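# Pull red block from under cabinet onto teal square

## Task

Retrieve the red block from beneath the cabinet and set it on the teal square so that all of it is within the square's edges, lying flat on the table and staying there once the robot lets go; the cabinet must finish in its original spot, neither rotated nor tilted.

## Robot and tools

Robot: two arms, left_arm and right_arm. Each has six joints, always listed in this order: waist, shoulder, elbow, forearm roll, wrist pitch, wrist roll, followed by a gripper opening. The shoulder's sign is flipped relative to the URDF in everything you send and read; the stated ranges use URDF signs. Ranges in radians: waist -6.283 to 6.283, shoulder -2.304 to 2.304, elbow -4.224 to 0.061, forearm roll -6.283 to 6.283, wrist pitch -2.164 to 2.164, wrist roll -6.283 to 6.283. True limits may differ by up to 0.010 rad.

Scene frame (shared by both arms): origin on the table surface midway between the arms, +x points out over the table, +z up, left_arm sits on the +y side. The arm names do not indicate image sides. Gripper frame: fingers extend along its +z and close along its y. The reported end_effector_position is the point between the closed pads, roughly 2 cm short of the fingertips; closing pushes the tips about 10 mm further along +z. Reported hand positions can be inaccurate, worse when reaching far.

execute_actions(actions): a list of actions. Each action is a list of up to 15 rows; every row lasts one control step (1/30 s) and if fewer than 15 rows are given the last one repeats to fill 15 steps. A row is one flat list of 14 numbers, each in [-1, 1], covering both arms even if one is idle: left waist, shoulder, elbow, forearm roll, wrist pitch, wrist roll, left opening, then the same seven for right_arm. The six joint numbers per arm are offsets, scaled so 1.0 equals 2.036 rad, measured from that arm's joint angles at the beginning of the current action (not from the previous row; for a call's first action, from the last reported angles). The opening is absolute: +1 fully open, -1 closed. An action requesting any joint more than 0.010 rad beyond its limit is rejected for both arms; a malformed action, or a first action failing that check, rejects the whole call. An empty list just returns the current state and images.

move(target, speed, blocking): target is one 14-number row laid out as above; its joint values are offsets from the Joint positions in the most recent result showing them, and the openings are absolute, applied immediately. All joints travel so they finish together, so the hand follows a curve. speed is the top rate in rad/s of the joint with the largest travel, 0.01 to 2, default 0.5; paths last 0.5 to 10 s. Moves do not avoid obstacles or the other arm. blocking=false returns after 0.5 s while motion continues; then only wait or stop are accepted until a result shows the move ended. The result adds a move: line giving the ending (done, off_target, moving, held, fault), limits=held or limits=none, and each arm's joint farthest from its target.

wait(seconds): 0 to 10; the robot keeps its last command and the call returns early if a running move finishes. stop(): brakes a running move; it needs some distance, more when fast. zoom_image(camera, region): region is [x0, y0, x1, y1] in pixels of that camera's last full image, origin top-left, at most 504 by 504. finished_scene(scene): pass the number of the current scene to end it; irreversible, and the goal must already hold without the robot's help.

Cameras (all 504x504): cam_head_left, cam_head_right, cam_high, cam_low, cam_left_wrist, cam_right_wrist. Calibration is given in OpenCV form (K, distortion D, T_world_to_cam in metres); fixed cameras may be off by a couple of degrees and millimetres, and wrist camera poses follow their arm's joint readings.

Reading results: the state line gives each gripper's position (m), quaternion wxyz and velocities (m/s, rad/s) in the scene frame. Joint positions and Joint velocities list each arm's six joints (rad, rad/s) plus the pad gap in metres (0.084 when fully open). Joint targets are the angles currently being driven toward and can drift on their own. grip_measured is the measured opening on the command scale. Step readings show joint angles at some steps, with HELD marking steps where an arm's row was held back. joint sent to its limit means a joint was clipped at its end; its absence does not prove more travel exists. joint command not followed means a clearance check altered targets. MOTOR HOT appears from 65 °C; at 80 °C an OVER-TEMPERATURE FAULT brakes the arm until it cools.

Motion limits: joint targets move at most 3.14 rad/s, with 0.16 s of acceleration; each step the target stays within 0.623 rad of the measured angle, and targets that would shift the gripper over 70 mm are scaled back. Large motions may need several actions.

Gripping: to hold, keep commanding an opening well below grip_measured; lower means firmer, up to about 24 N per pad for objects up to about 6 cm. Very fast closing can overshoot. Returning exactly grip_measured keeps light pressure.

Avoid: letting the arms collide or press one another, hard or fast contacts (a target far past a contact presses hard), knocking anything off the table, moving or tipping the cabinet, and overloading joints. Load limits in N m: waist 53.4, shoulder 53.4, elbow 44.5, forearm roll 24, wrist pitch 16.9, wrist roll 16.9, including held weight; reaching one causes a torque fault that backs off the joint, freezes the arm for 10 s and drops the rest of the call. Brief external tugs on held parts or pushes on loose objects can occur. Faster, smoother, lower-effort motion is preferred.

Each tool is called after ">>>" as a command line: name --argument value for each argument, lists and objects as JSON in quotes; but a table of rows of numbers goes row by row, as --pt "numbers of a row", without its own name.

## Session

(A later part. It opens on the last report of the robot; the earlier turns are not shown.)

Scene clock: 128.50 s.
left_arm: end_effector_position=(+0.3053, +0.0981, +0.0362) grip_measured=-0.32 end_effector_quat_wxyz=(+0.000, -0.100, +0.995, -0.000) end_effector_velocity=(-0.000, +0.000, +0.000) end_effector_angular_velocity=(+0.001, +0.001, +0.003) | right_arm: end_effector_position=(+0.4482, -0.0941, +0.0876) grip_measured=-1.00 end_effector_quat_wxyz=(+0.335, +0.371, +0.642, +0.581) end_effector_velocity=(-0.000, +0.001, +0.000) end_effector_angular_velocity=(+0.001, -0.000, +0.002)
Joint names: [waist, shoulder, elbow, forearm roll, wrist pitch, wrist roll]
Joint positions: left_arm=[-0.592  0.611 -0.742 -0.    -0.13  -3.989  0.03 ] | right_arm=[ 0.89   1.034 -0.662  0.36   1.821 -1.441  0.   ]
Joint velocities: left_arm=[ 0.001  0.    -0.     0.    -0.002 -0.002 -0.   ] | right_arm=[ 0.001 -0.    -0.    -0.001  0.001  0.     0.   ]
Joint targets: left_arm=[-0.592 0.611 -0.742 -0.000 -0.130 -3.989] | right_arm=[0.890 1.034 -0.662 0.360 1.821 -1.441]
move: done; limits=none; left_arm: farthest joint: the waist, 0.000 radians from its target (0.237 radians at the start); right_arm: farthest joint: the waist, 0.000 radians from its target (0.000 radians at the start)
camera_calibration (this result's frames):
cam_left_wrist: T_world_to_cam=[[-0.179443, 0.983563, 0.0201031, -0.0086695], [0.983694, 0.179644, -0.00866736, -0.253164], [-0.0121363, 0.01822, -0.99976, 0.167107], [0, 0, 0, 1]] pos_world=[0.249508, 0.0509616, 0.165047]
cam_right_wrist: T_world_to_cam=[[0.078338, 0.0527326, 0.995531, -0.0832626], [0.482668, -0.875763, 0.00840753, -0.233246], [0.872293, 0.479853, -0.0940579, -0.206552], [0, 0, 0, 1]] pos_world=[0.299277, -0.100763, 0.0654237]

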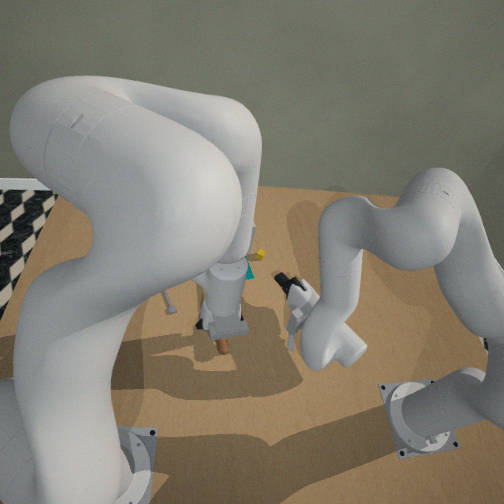

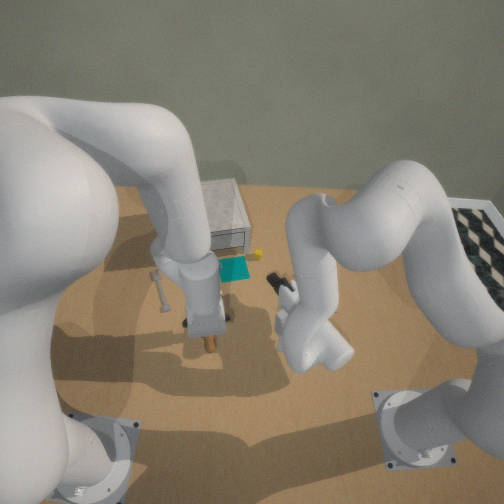

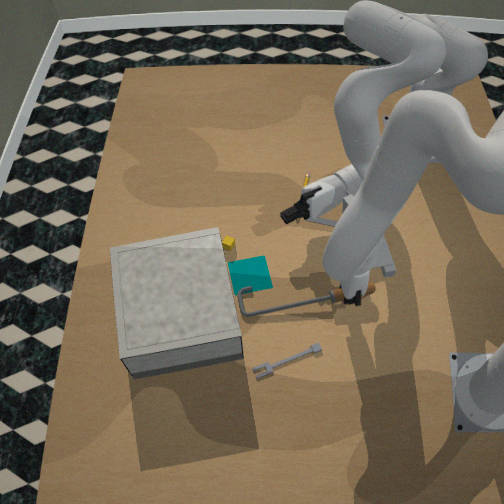

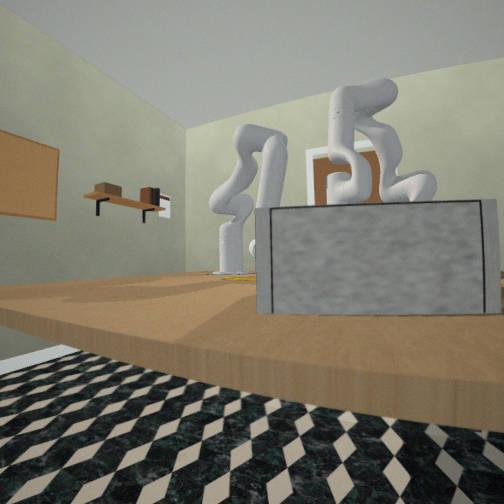

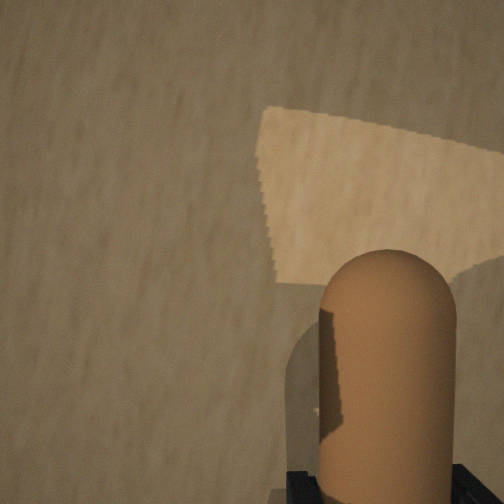

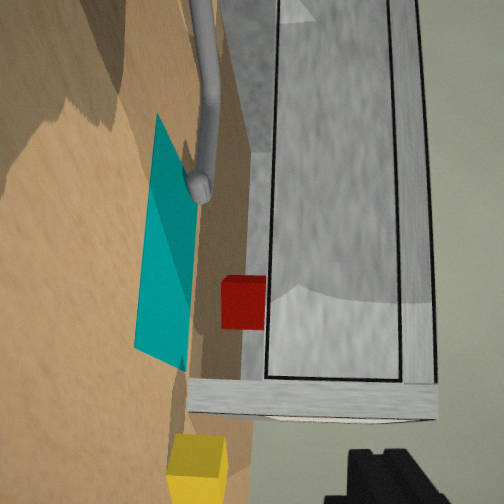

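>>> move --target '[0.1674,0.1087,-0.2211,0,-0.1128,0.1671,-1.0,0,0,0,0,0,0,-1.0]' --speed 0.3

Scene clock: 148.63 s.
left_arm: end_effector_position=(+0.5153, +0.1813, +0.0361) grip_measured=-0.32 end_effector_quat_wxyz=(-0.000, -0.100, +0.995, -0.000) end_effector_velocity=(+0.001, +0.002, +0.000) end_effector_angular_velocity=(+0.000, -0.000, +0.001) | right_arm: end_effector_position=(+0.4482, -0.0941, +0.0876) grip_measured=-1.00 end_effector_quat_wxyz=(+0.335, +0.371, +0.642, +0.581) end_effector_velocity=(+0.001, +0.001, +0.001) end_effector_angular_velocity=(+0.002, -0.001, +0.000)
Joint names: [waist, shoulder, elbow, forearm roll, wrist pitch, wrist roll]
Joint positions: left_arm=[-0.252  0.832 -1.191 -0.    -0.36  -3.649  0.03 ] | right_arm=[ 0.89   1.034 -0.662  0.36   1.821 -1.441  0.   ]
Joint velocities: left_arm=[ 0.004  0.001 -0.002  0.001 -0.001  0.002 -0.   ] | right_arm=[-0.    -0.001 -0.001 -0.    -0.     0.     0.   ]
Joint targets: left_arm=[-0.251 0.832 -1.192 -0.000 -0.360 -3.649] | right_arm=[0.890 1.034 -0.662 0.360 1.821 -1.441]
move: done; limits=none; left_arm: farthest joint: the elbow, 0.001 radians from its target (0.450 radians at the start); right_arm: farthest joint: the waist, 0.000 radians from its target (0.000 radians at the start)
camera_calibration (this result's frames):
cam_left_wrist: T_world_to_cam=[[-0.179792, 0.983488, 0.0206251, -0.0525692], [0.983619, 0.180013, -0.00938004, -0.474719], [-0.012938, 0.0186008, -0.999743, 0.168434], [0, 0, 0, 1]] pos_world=[0.45967, 0.134024, 0.165022]
cam_right_wrist: T_world_to_cam=[[0.078338, 0.0527324, 0.995531, -0.0832626], [0.482668, -0.875763, 0.00840744, -0.233246], [0.872293, 0.479853, -0.0940578, -0.206552], [0, 0, 0, 1]] pos_world=[0.299277, -0.100763, 0.0654237]

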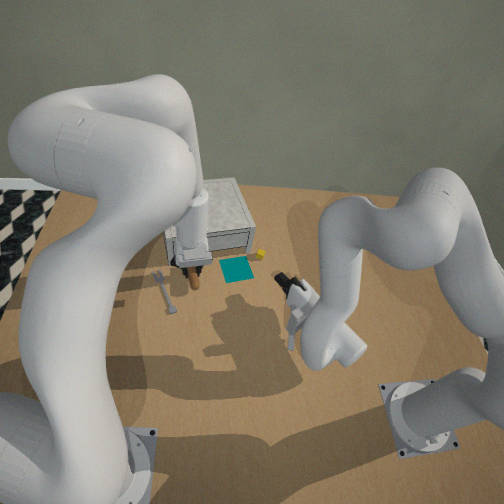

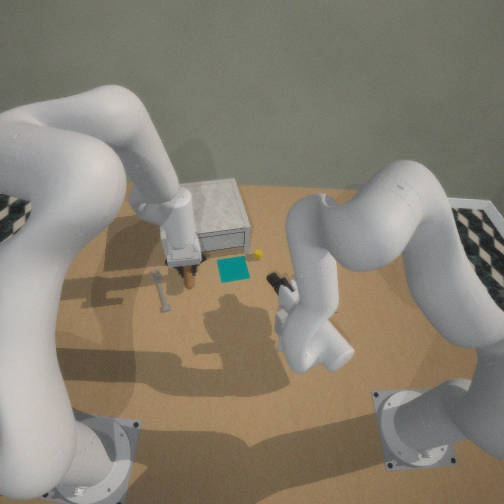

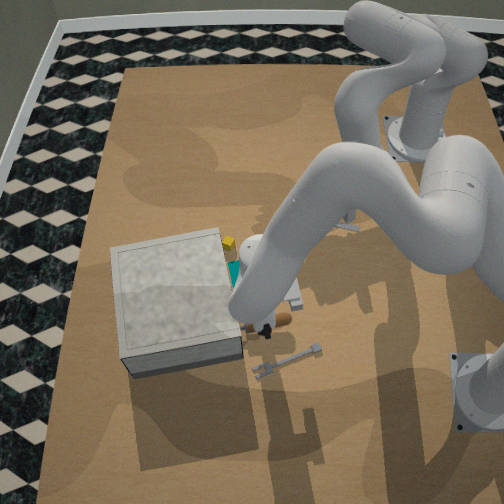

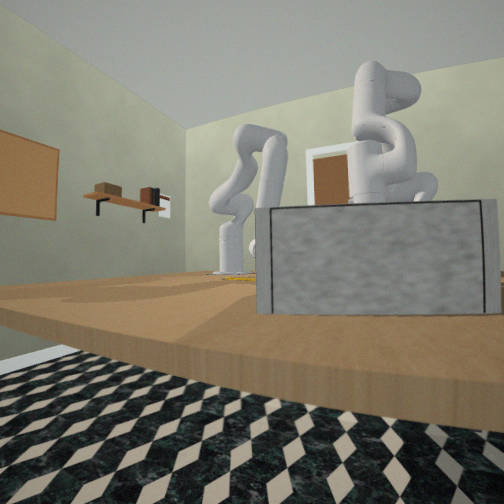

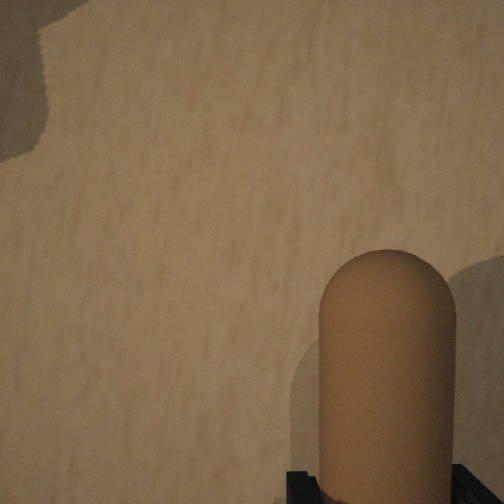

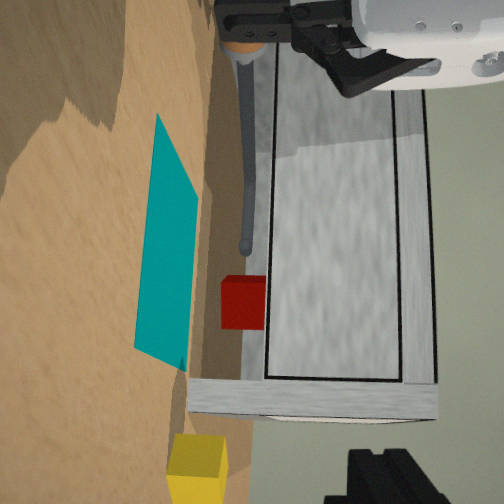

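>>> zoom_image --camera "cam_right_wrist" --region '[170, 140, 330, 350]'

>>> zoom_image --camera "cam_high" --region '[190, 260, 330, 390]'

Region (170, 140, 330, 350) of cam_right_wrist's 504x504 image, scaled by 2.400, with more detail than that image has; it fills the left 384 columns of this view, and the rest is white.

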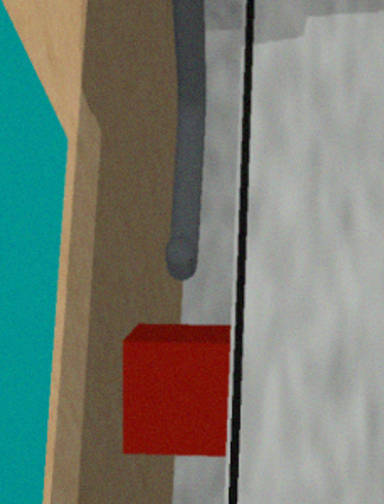

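Region (190, 260, 330, 390) of cam_high's 504x504 image, scaled by 3.600, with more detail than that image has; it fills the top 468 rows of this view, and the rest is white.

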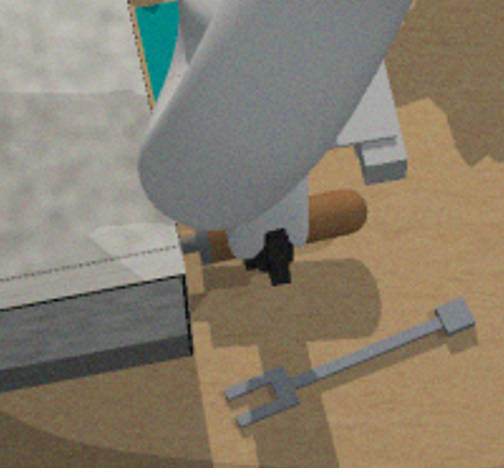

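>>> move --target '[-0.0750,0.0535,-0.1062,0,-0.0522,-0.0753,-1.0,0,0,0,0,0,0,-1.0]' --speed 0.2

Scene clock: 160.80 s.
left_arm: end_effector_position=(+0.5381, +0.0719, +0.0363) grip_measured=-0.32 end_effector_quat_wxyz=(+0.000, -0.100, +0.995, -0.000) end_effector_velocity=(+0.000, -0.001, +0.000) end_effector_angular_velocity=(-0.000, -0.000, +0.001) | right_arm: end_effector_position=(+0.4482, -0.0941, +0.0876) grip_measured=-1.00 end_effector_quat_wxyz=(+0.335, +0.371, +0.642, +0.581) end_effector_velocity=(+0.000, -0.000, +0.000) end_effector_angular_velocity=(+0.000, -0.000, -0.001)
Joint names: [waist, shoulder, elbow, forearm roll, wrist pitch, wrist roll]
Joint positions: left_arm=[-0.404  0.941 -1.407 -0.    -0.466 -3.802  0.03 ] | right_arm=[ 0.89   1.034 -0.662  0.36   1.821 -1.441  0.   ]
Joint velocities: left_arm=[-0.001  0.    -0.002 -0.    -0.001 -0.001 -0.   ] | right_arm=[-0.001 -0.    -0.     0.001 -0.     0.     0.   ]
Joint targets: left_arm=[-0.404 0.941 -1.408 -0.000 -0.466 -3.803] | right_arm=[0.890 1.034 -0.662 0.360 1.821 -1.441]
move: done; limits=none; left_arm: farthest joint: the waist, 0.001 radians from its target (0.154 radians at the start); right_arm: farthest joint: the waist, 0.000 radians from its target (0.000 radians at the start)
camera_calibration (this result's frames):
cam_left_wrist: T_world_to_cam=[[-0.180563, 0.983359, 0.0200769, 0.0595629], [0.983489, 0.180763, -0.00863289, -0.477515], [-0.0121184, 0.0181867, -0.999761, 0.170533], [0, 0, 0, 1]] pos_world=[0.482452, 0.0246438, 0.165174]
cam_right_wrist: T_world_to_cam=[[0.0783379, 0.0527325, 0.995531, -0.0832627], [0.482668, -0.875763, 0.00840748, -0.233246], [0.872293, 0.479853, -0.0940577, -0.206552], [0, 0, 0, 1]] pos_world=[0.299277, -0.100763, 0.0654237]

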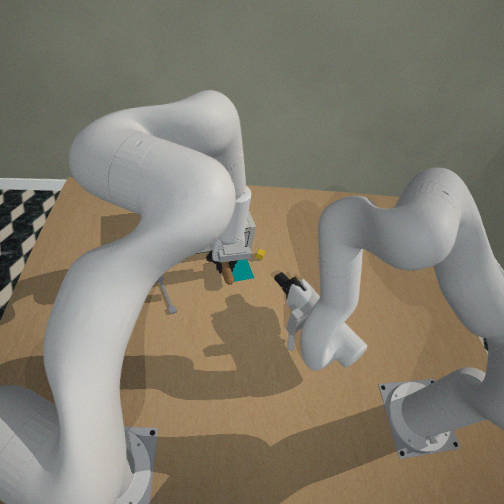

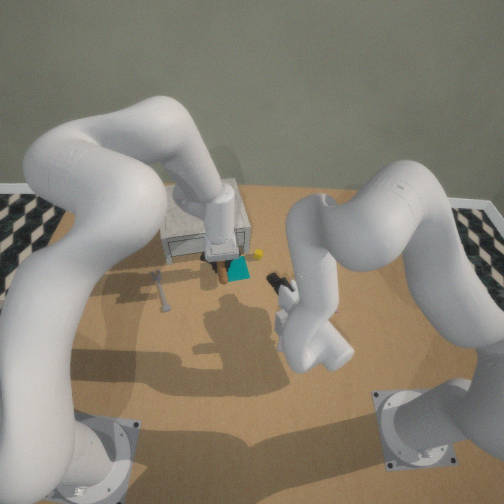

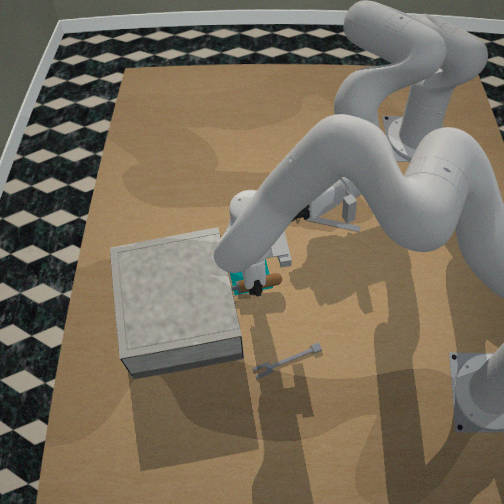

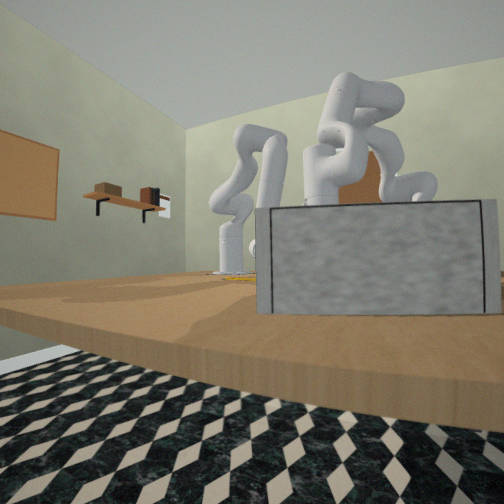

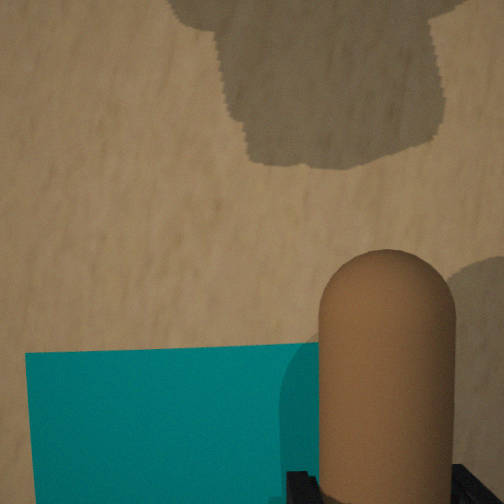

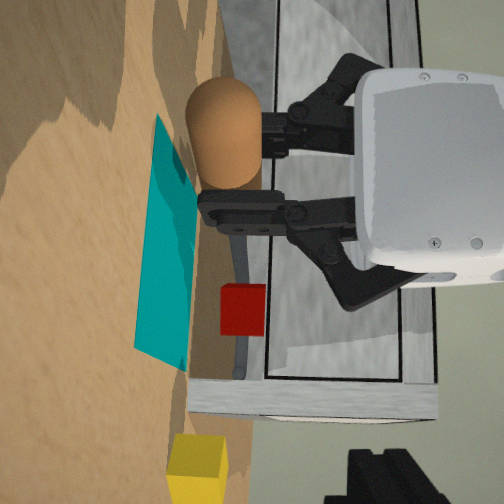

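>>> move --target '[-0.0649,-0.0743,0.1475,0,0.0731,-0.0647,-1.0,-0.1473,0,0,-0.2559,-0.0157,-0.0928,-1.0]' --speed 0.4

Scene clock: 173.43 s.
left_arm: end_effector_position=(+0.4224, +0.0481, +0.0363) grip_measured=-0.32 end_effector_quat_wxyz=(+0.000, -0.100, +0.995, -0.000) end_effector_velocity=(-0.001, -0.000, -0.000) end_effector_angular_velocity=(+0.000, +0.000, -0.001) | right_arm: end_effector_position=(+0.4806, -0.1255, +0.0755) grip_measured=-1.00 end_effector_quat_wxyz=(+0.265, +0.308, +0.693, +0.596) end_effector_velocity=(-0.000, -0.000, +0.000) end_effector_angular_velocity=(+0.000, -0.000, +0.001)
Joint names: [waist, shoulder, elbow, forearm roll, wrist pitch, wrist roll]
Joint positions: left_arm=[-0.536  0.79  -1.107 -0.    -0.317 -3.934  0.03 ] | right_arm=[ 0.591  1.034 -0.662 -0.16   1.789 -1.629  0.   ]
Joint velocities: left_arm=[-0.001 -0.     0.001  0.     0.001 -0.    -0.   ] | right_arm=[-0.002 -0.001  0.001 -0.003  0.    -0.001  0.   ]
Joint targets: left_arm=[-0.536 0.790 -1.107 -0.000 -0.317 -3.934] | right_arm=[0.590 1.034 -0.662 -0.161 1.789 -1.630]
move: done; limits=none; left_arm: farthest joint: the elbow, 0.001 radians from its target (0.301 radians at the start); right_arm: farthest joint: the waist, 0.000 radians from its target (0.300 radians at the start)
camera_calibration (this result's frames):
cam_left_wrist: T_world_to_cam=[[-0.180257, 0.983413, 0.0201651, 0.0619155], [0.983543, 0.180461, -0.00877607, -0.359427], [-0.0122695, 0.0182513, -0.999758, 0.169606], [0, 0, 0, 1]] pos_world=[0.366754, 0.000878625, 0.165162]
cam_right_wrist: T_world_to_cam=[[0.102183, 0.10164, 0.989559, -0.076908], [0.654352, -0.756123, 0.0100941, -0.343866], [0.749254, 0.646489, -0.143771, -0.137004], [0, 0, 0, 1]] pos_world=[0.335519, -0.163617, 0.0598788]

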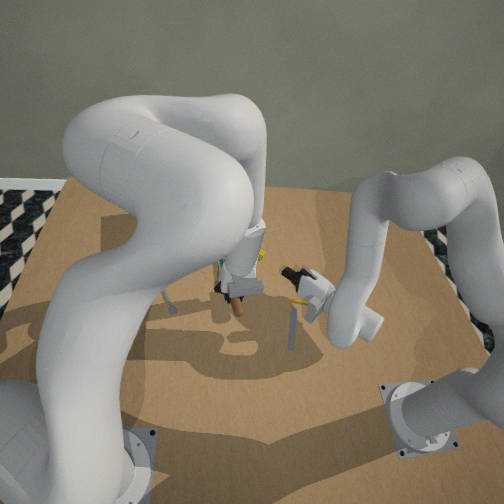

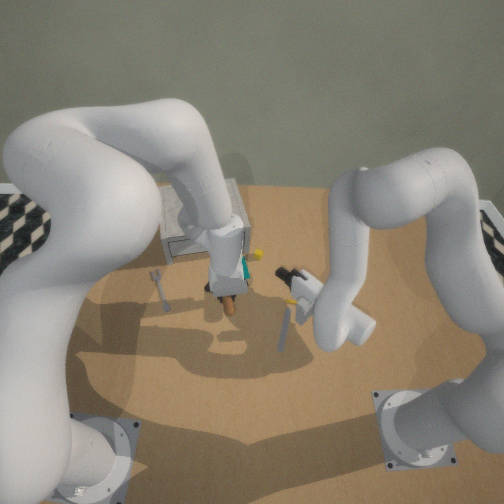

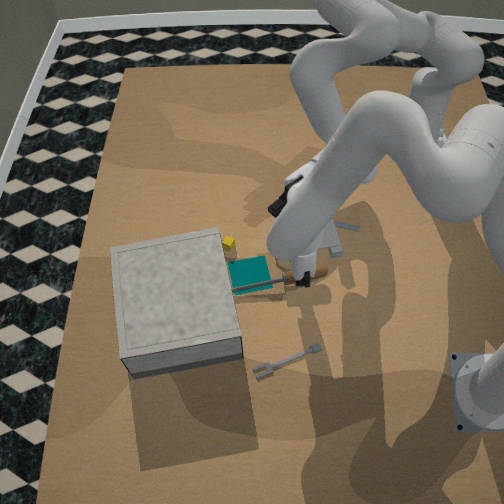

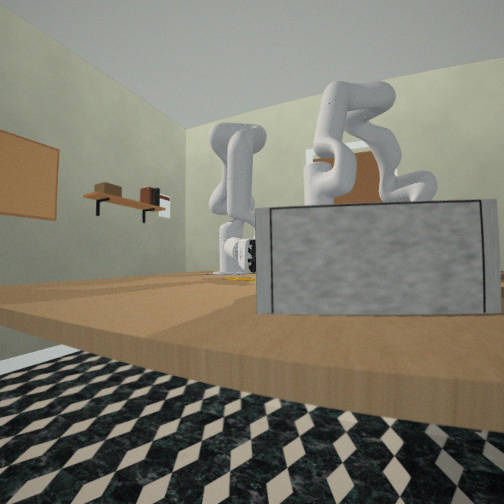

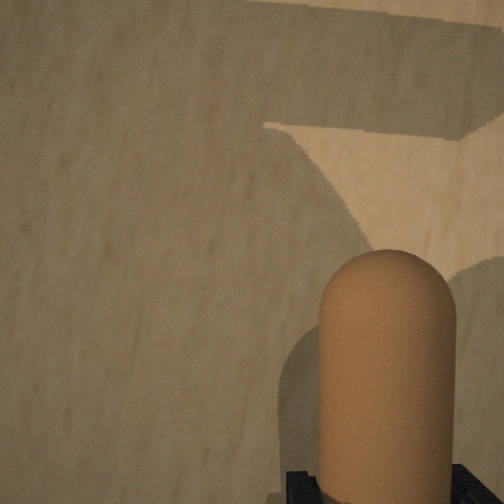

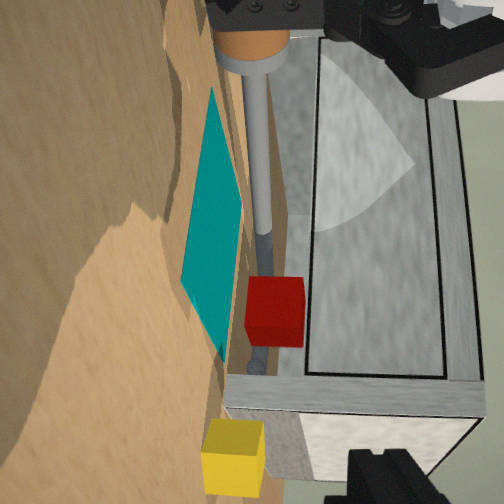

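>>> move --target '[-0.0944,-0.0503,0.1016,0,0.0513,-0.0942,-1.0,0,0,0,0,0,0,-1.0]' --speed 0.2

Scene clock: 177.73 s.
left_arm: end_effector_position=(+0.3069, +0.0145, +0.0364) grip_measured=-0.32 end_effector_quat_wxyz=(+0.000, -0.100, +0.995, -0.000) end_effector_velocity=(-0.002, -0.001, +0.000) end_effector_angular_velocity=(+0.000, +0.000, -0.002) | right_arm: end_effector_position=(+0.4806, -0.1255, +0.0755) grip_measured=-1.00 end_effector_quat_wxyz=(+0.265, +0.308, +0.693, +0.596) end_effector_velocity=(+0.000, -0.000, +0.000) end_effector_angular_velocity=(-0.000, -0.000, -0.001)
Joint names: [waist, shoulder, elbow, forearm roll, wrist pitch, wrist roll]
Joint positions: left_arm=[-0.728  0.687 -0.901 -0.    -0.213 -4.126  0.03 ] | right_arm=[ 0.591  1.034 -0.662 -0.161  1.789 -1.629  0.   ]
Joint velocities: left_arm=[-0.004 -0.002  0.003  0.     0.001 -0.002  0.   ] | right_arm=[ 0.    -0.     0.     0.001 -0.    -0.     0.   ]
Joint targets: left_arm=[-0.728 0.687 -0.900 -0.000 -0.213 -4.126] | right_arm=[0.591 1.034 -0.662 -0.160 1.789 -1.629]
move: done; limits=none; left_arm: farthest joint: the elbow, 0.001 radians from its target (0.207 radians at the start); right_arm: farthest joint: the forearm roll, 0.001 radians from its target (0.001 radians at the start)
camera_calibration (this result's frames):
cam_left_wrist: T_world_to_cam=[[-0.180033, 0.983456, 0.0200648, 0.0740213], [0.983584, 0.180236, -0.00878183, -0.239782], [-0.0122529, 0.0181544, -0.99976, 0.168889], [0, 0, 0, 1]] pos_world=[0.251241, -0.0326455, 0.165257]
cam_right_wrist: T_world_to_cam=[[0.102183, 0.10164, 0.989559, -0.0769081], [0.654352, -0.756123, 0.010094, -0.343866], [0.749254, 0.646489, -0.143772, -0.137004], [0, 0, 0, 1]] pos_world=[0.335519, -0.163617, 0.0598788]

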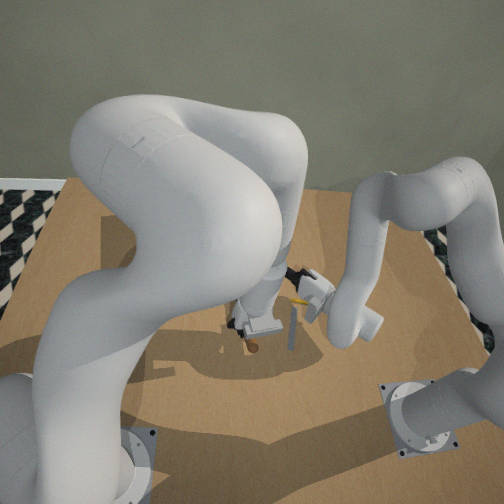

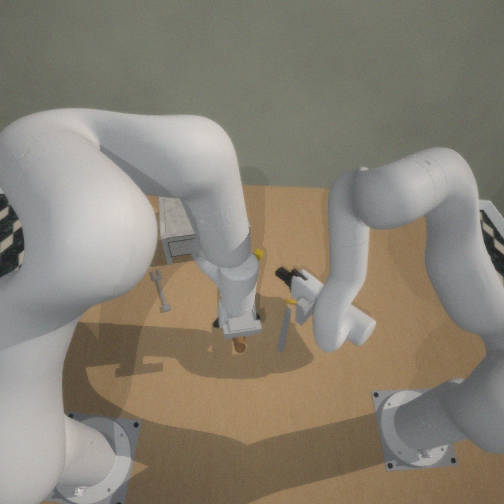

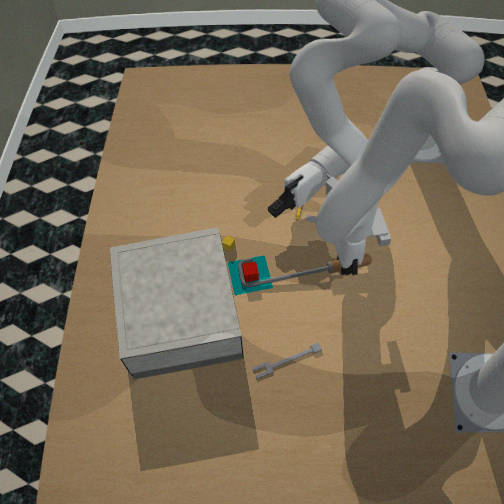

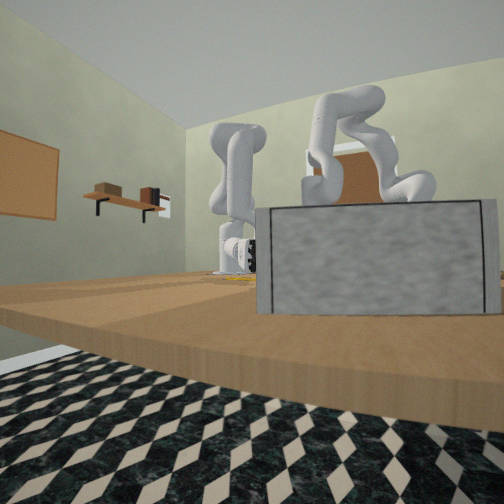

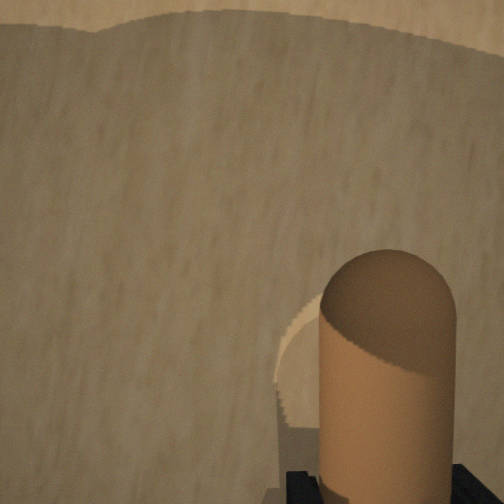

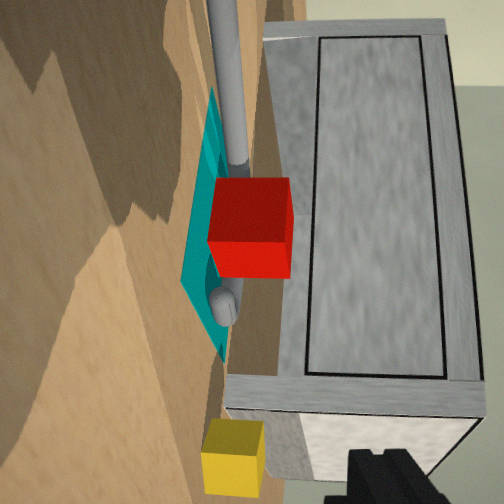

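>>> zoom_image --camera "cam_high" --region '[210, 230, 310, 320]'

Region (210, 230, 310, 320) of cam_high's 504x504 image, scaled by 5.040, with more detail than that image has; it fills the top 454 rows of this view, and the rest is white.

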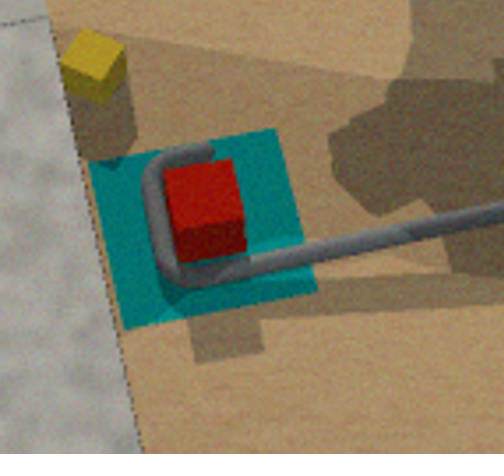

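>>> execute_actions --actions '[[[0.0004,0.0003,-0.0002,0,0.0001,0.0004,-1,0,0,0,0,0,0,-1],[0.0013,0.0012,-0.0007,0,0.0005,0.0013,-1,0,0,0,0,0,0,-1],[0.0027,0.0025,-0.0014,0,0.001,0.0027,-1,0,0,0,0,0,0,-1],[0.0044,0.004,-0.0024,0,0.0017,0.0044,-1,0,0,0,0,0,0,-1],[0.0062,0.0057,-0.0034,0,0.0024,0.0062,-1,0,0,0,0,0,0,-1],[0.008,0.0074,-0.0043,0,0.003,0.008,-1,0,0,0,0,0,0,-1],[0.0097,0.0089,-0.0053,0,0.0037,0.0097,-1,0,0,0,0,0,0,-1],[0.0111,0.0102,-0.006,0,0.0042,0.0111,-1,0,0,0,0,0,0,-1],[0.012,0.0111,-0.0065,0,0.0046,0.012,-1,0,0,0,0,0,0,-1],[0.0124,0.0114,-0.0067,0,0.0047,0.0124,-1,0,0,0,0,0,0,-1],[0.0124,0.0114,-0.0067,0,0.0047,0.0124,-0.8,0,0,0,0,0,0,-1],[0.0124,0.0114,-0.0067,0,0.0047,0.0124,-0.6,0,0,0,0,0,0,-1],[0.0124,0.0114,-0.0067,0,0.0047,0.0124,-0.4,0,0,0,0,0,0,-1],[0.0124,0.0114,-0.0067,0,0.0047,0.0124,-0.3,0,0,0,0,0,0,-1],[0.0124,0.0114,-0.0067,0,0.0047,0.0124,-0.2,0,0,0,0,0,0,-1]],[[0,0,0,0,0,0,-0.1,0,0,0,0,0,0,-1],[0,0,0,0,0,0,0.0,0,0,0,0,0,0,-1],[0,0,0,0,0,0,0.15,0,0,0,0,0,0,-1],[0,0,0,0,0,0,0.3,0,0,0,0,0,0,-1],[0,0,0,0,0,0,0.45,0,0,0,0,0,0,-1],[0,0,0,0,0,0,0.6,0,0,0,0,0,0,-1]]]'

Scene clock: 188.27 s.
left_arm: end_effector_position=(+0.3174, +0.0207, +0.0287) grip_measured=+0.59 end_effector_quat_wxyz=(+0.000, -0.100, +0.995, -0.000) end_effector_velocity=(+0.000, +0.000, -0.000) end_effector_angular_velocity=(-0.001, -0.001, +0.001) | right_arm: end_effector_position=(+0.4806, -0.1255, +0.0755) grip_measured=-1.00 end_effector_quat_wxyz=(+0.265, +0.308, +0.693, +0.596) end_effector_velocity=(-0.000, +0.000, -0.000) end_effector_angular_velocity=(+0.000, -0.000, +0.001)
Joint names: [waist, shoulder, elbow, forearm roll, wrist pitch, wrist roll]
Joint positions: left_arm=[-0.704  0.71  -0.914 -0.    -0.203 -4.102  0.069] | right_arm=[ 0.591  1.034 -0.662 -0.161  1.789 -1.629  0.   ]
Joint velocities: left_arm=[ 0.001  0.     0.    -0.     0.002  0.     0.   ] | right_arm=[ 0.     0.    -0.    -0.001 -0.    -0.     0.   ]
Joint targets: left_arm=[-0.704 0.710 -0.914 -0.000 -0.203 -4.102] | right_arm=[0.591 1.034 -0.662 -0.161 1.789 -1.629]
Step readings (joint positions; steps 1 to 15: 1st action; 16 to 30: 2nd action):
0: left_arm=[-0.728 0.687 -0.900 -0.000 -0.213 -4.126] | right_arm=[0.591 1.034 -0.662 -0.160 1.789 -1.629]
1: left_arm=[-0.728 0.687 -0.901 -0.000 -0.213 -4.126] | right_arm=[0.591 1.034 -0.662 -0.160 1.789 -1.629]
2: left_arm=[-0.728 0.687 -0.901 -0.000 -0.213 -4.126] | right_arm=[0.591 1.034 -0.662 -0.160 1.789 -1.629]
4: left_arm=[-0.726 0.689 -0.902 -0.000 -0.212 -4.124] | right_arm=[0.591 1.034 -0.662 -0.161 1.789 -1.629]
8: left_arm=[-0.716 0.698 -0.907 -0.000 -0.208 -4.114] | right_arm=[0.591 1.034 -0.662 -0.161 1.789 -1.629]
15: left_arm=[-0.704 0.710 -0.914 -0.000 -0.203 -4.102] | right_arm=[0.591 1.034 -0.662 -0.161 1.789 -1.629]
16: left_arm=[-0.703 0.710 -0.914 -0.000 -0.204 -4.101] | right_arm=[0.591 1.034 -0.662 -0.161 1.789 -1.629]
17: left_arm=[-0.703 0.710 -0.914 -0.000 -0.204 -4.101] | right_arm=[0.591 1.034 -0.662 -0.161 1.789 -1.629]
19: left_arm=[-0.703 0.710 -0.914 -0.000 -0.204 -4.101] | right_arm=[0.591 1.034 -0.662 -0.161 1.789 -1.629]
23: left_arm=[-0.704 0.709 -0.914 -0.000 -0.204 -4.102] | right_arm=[0.591 1.034 -0.662 -0.161 1.789 -1.629]
30: Joint positions above
camera_calibration (this result's frames):
cam_left_wrist: T_world_to_cam=[[-0.180093, 0.98345, 0.0198047, 0.0700214], [0.983576, 0.180289, -0.00856515, -0.251296], [-0.011994, 0.0179369, -0.999767, 0.161156], [0, 0, 0, 1]] pos_world=[0.261712, -0.0264473, 0.157579]
cam_right_wrist: T_world_to_cam=[[0.102183, 0.10164, 0.989559, -0.076908], [0.654352, -0.756123, 0.0100942, -0.343866], [0.749254, 0.646489, -0.143772, -0.137004], [0, 0, 0, 1]] pos_world=[0.335519, -0.163617, 0.0598788]

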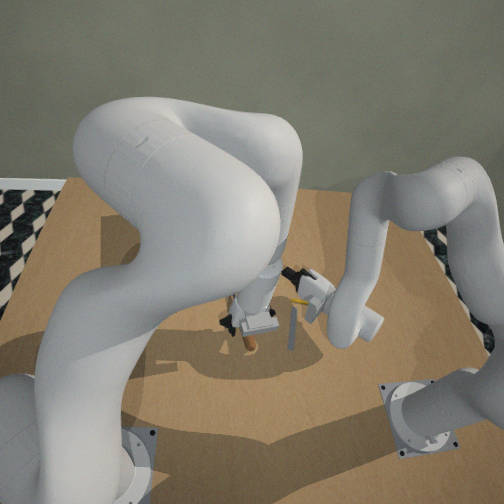

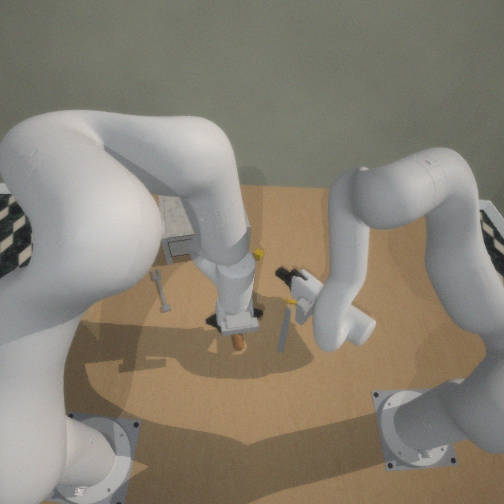

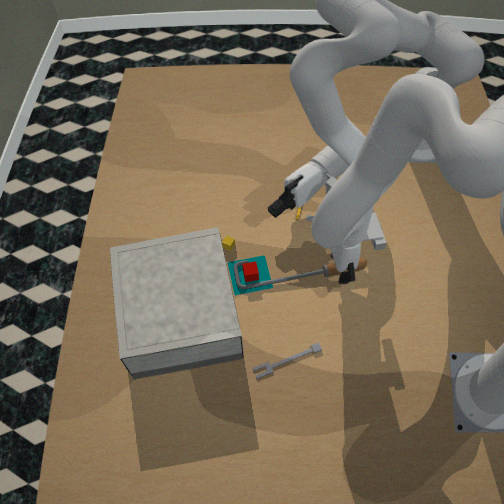

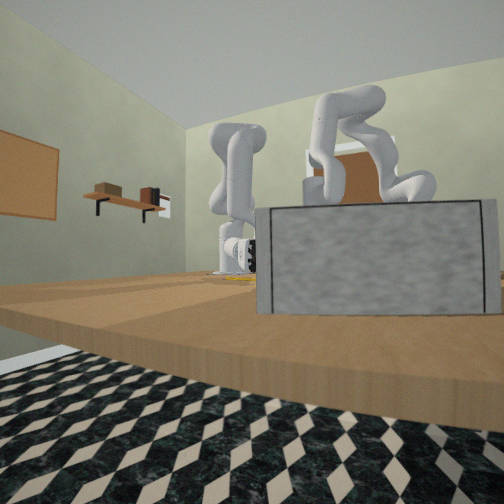

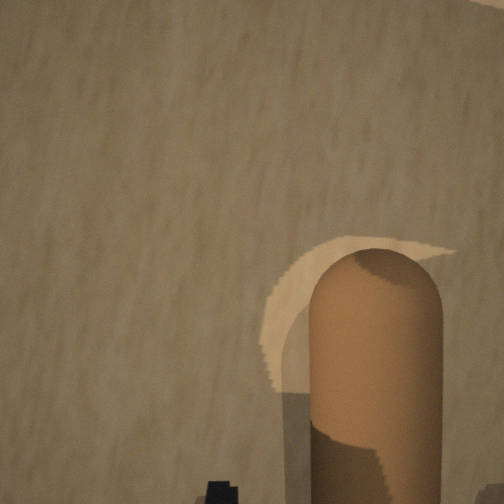

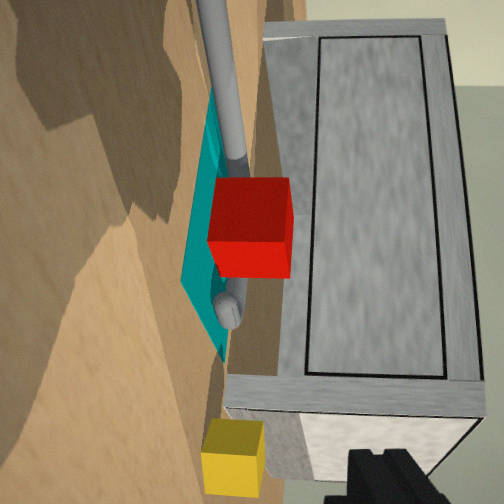

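The block sits centered on the teal square, the hook is released and no longer touches it, and the cabinet has not moved.

>>> finished_scene --scene 1

The scene is finished: the task was done.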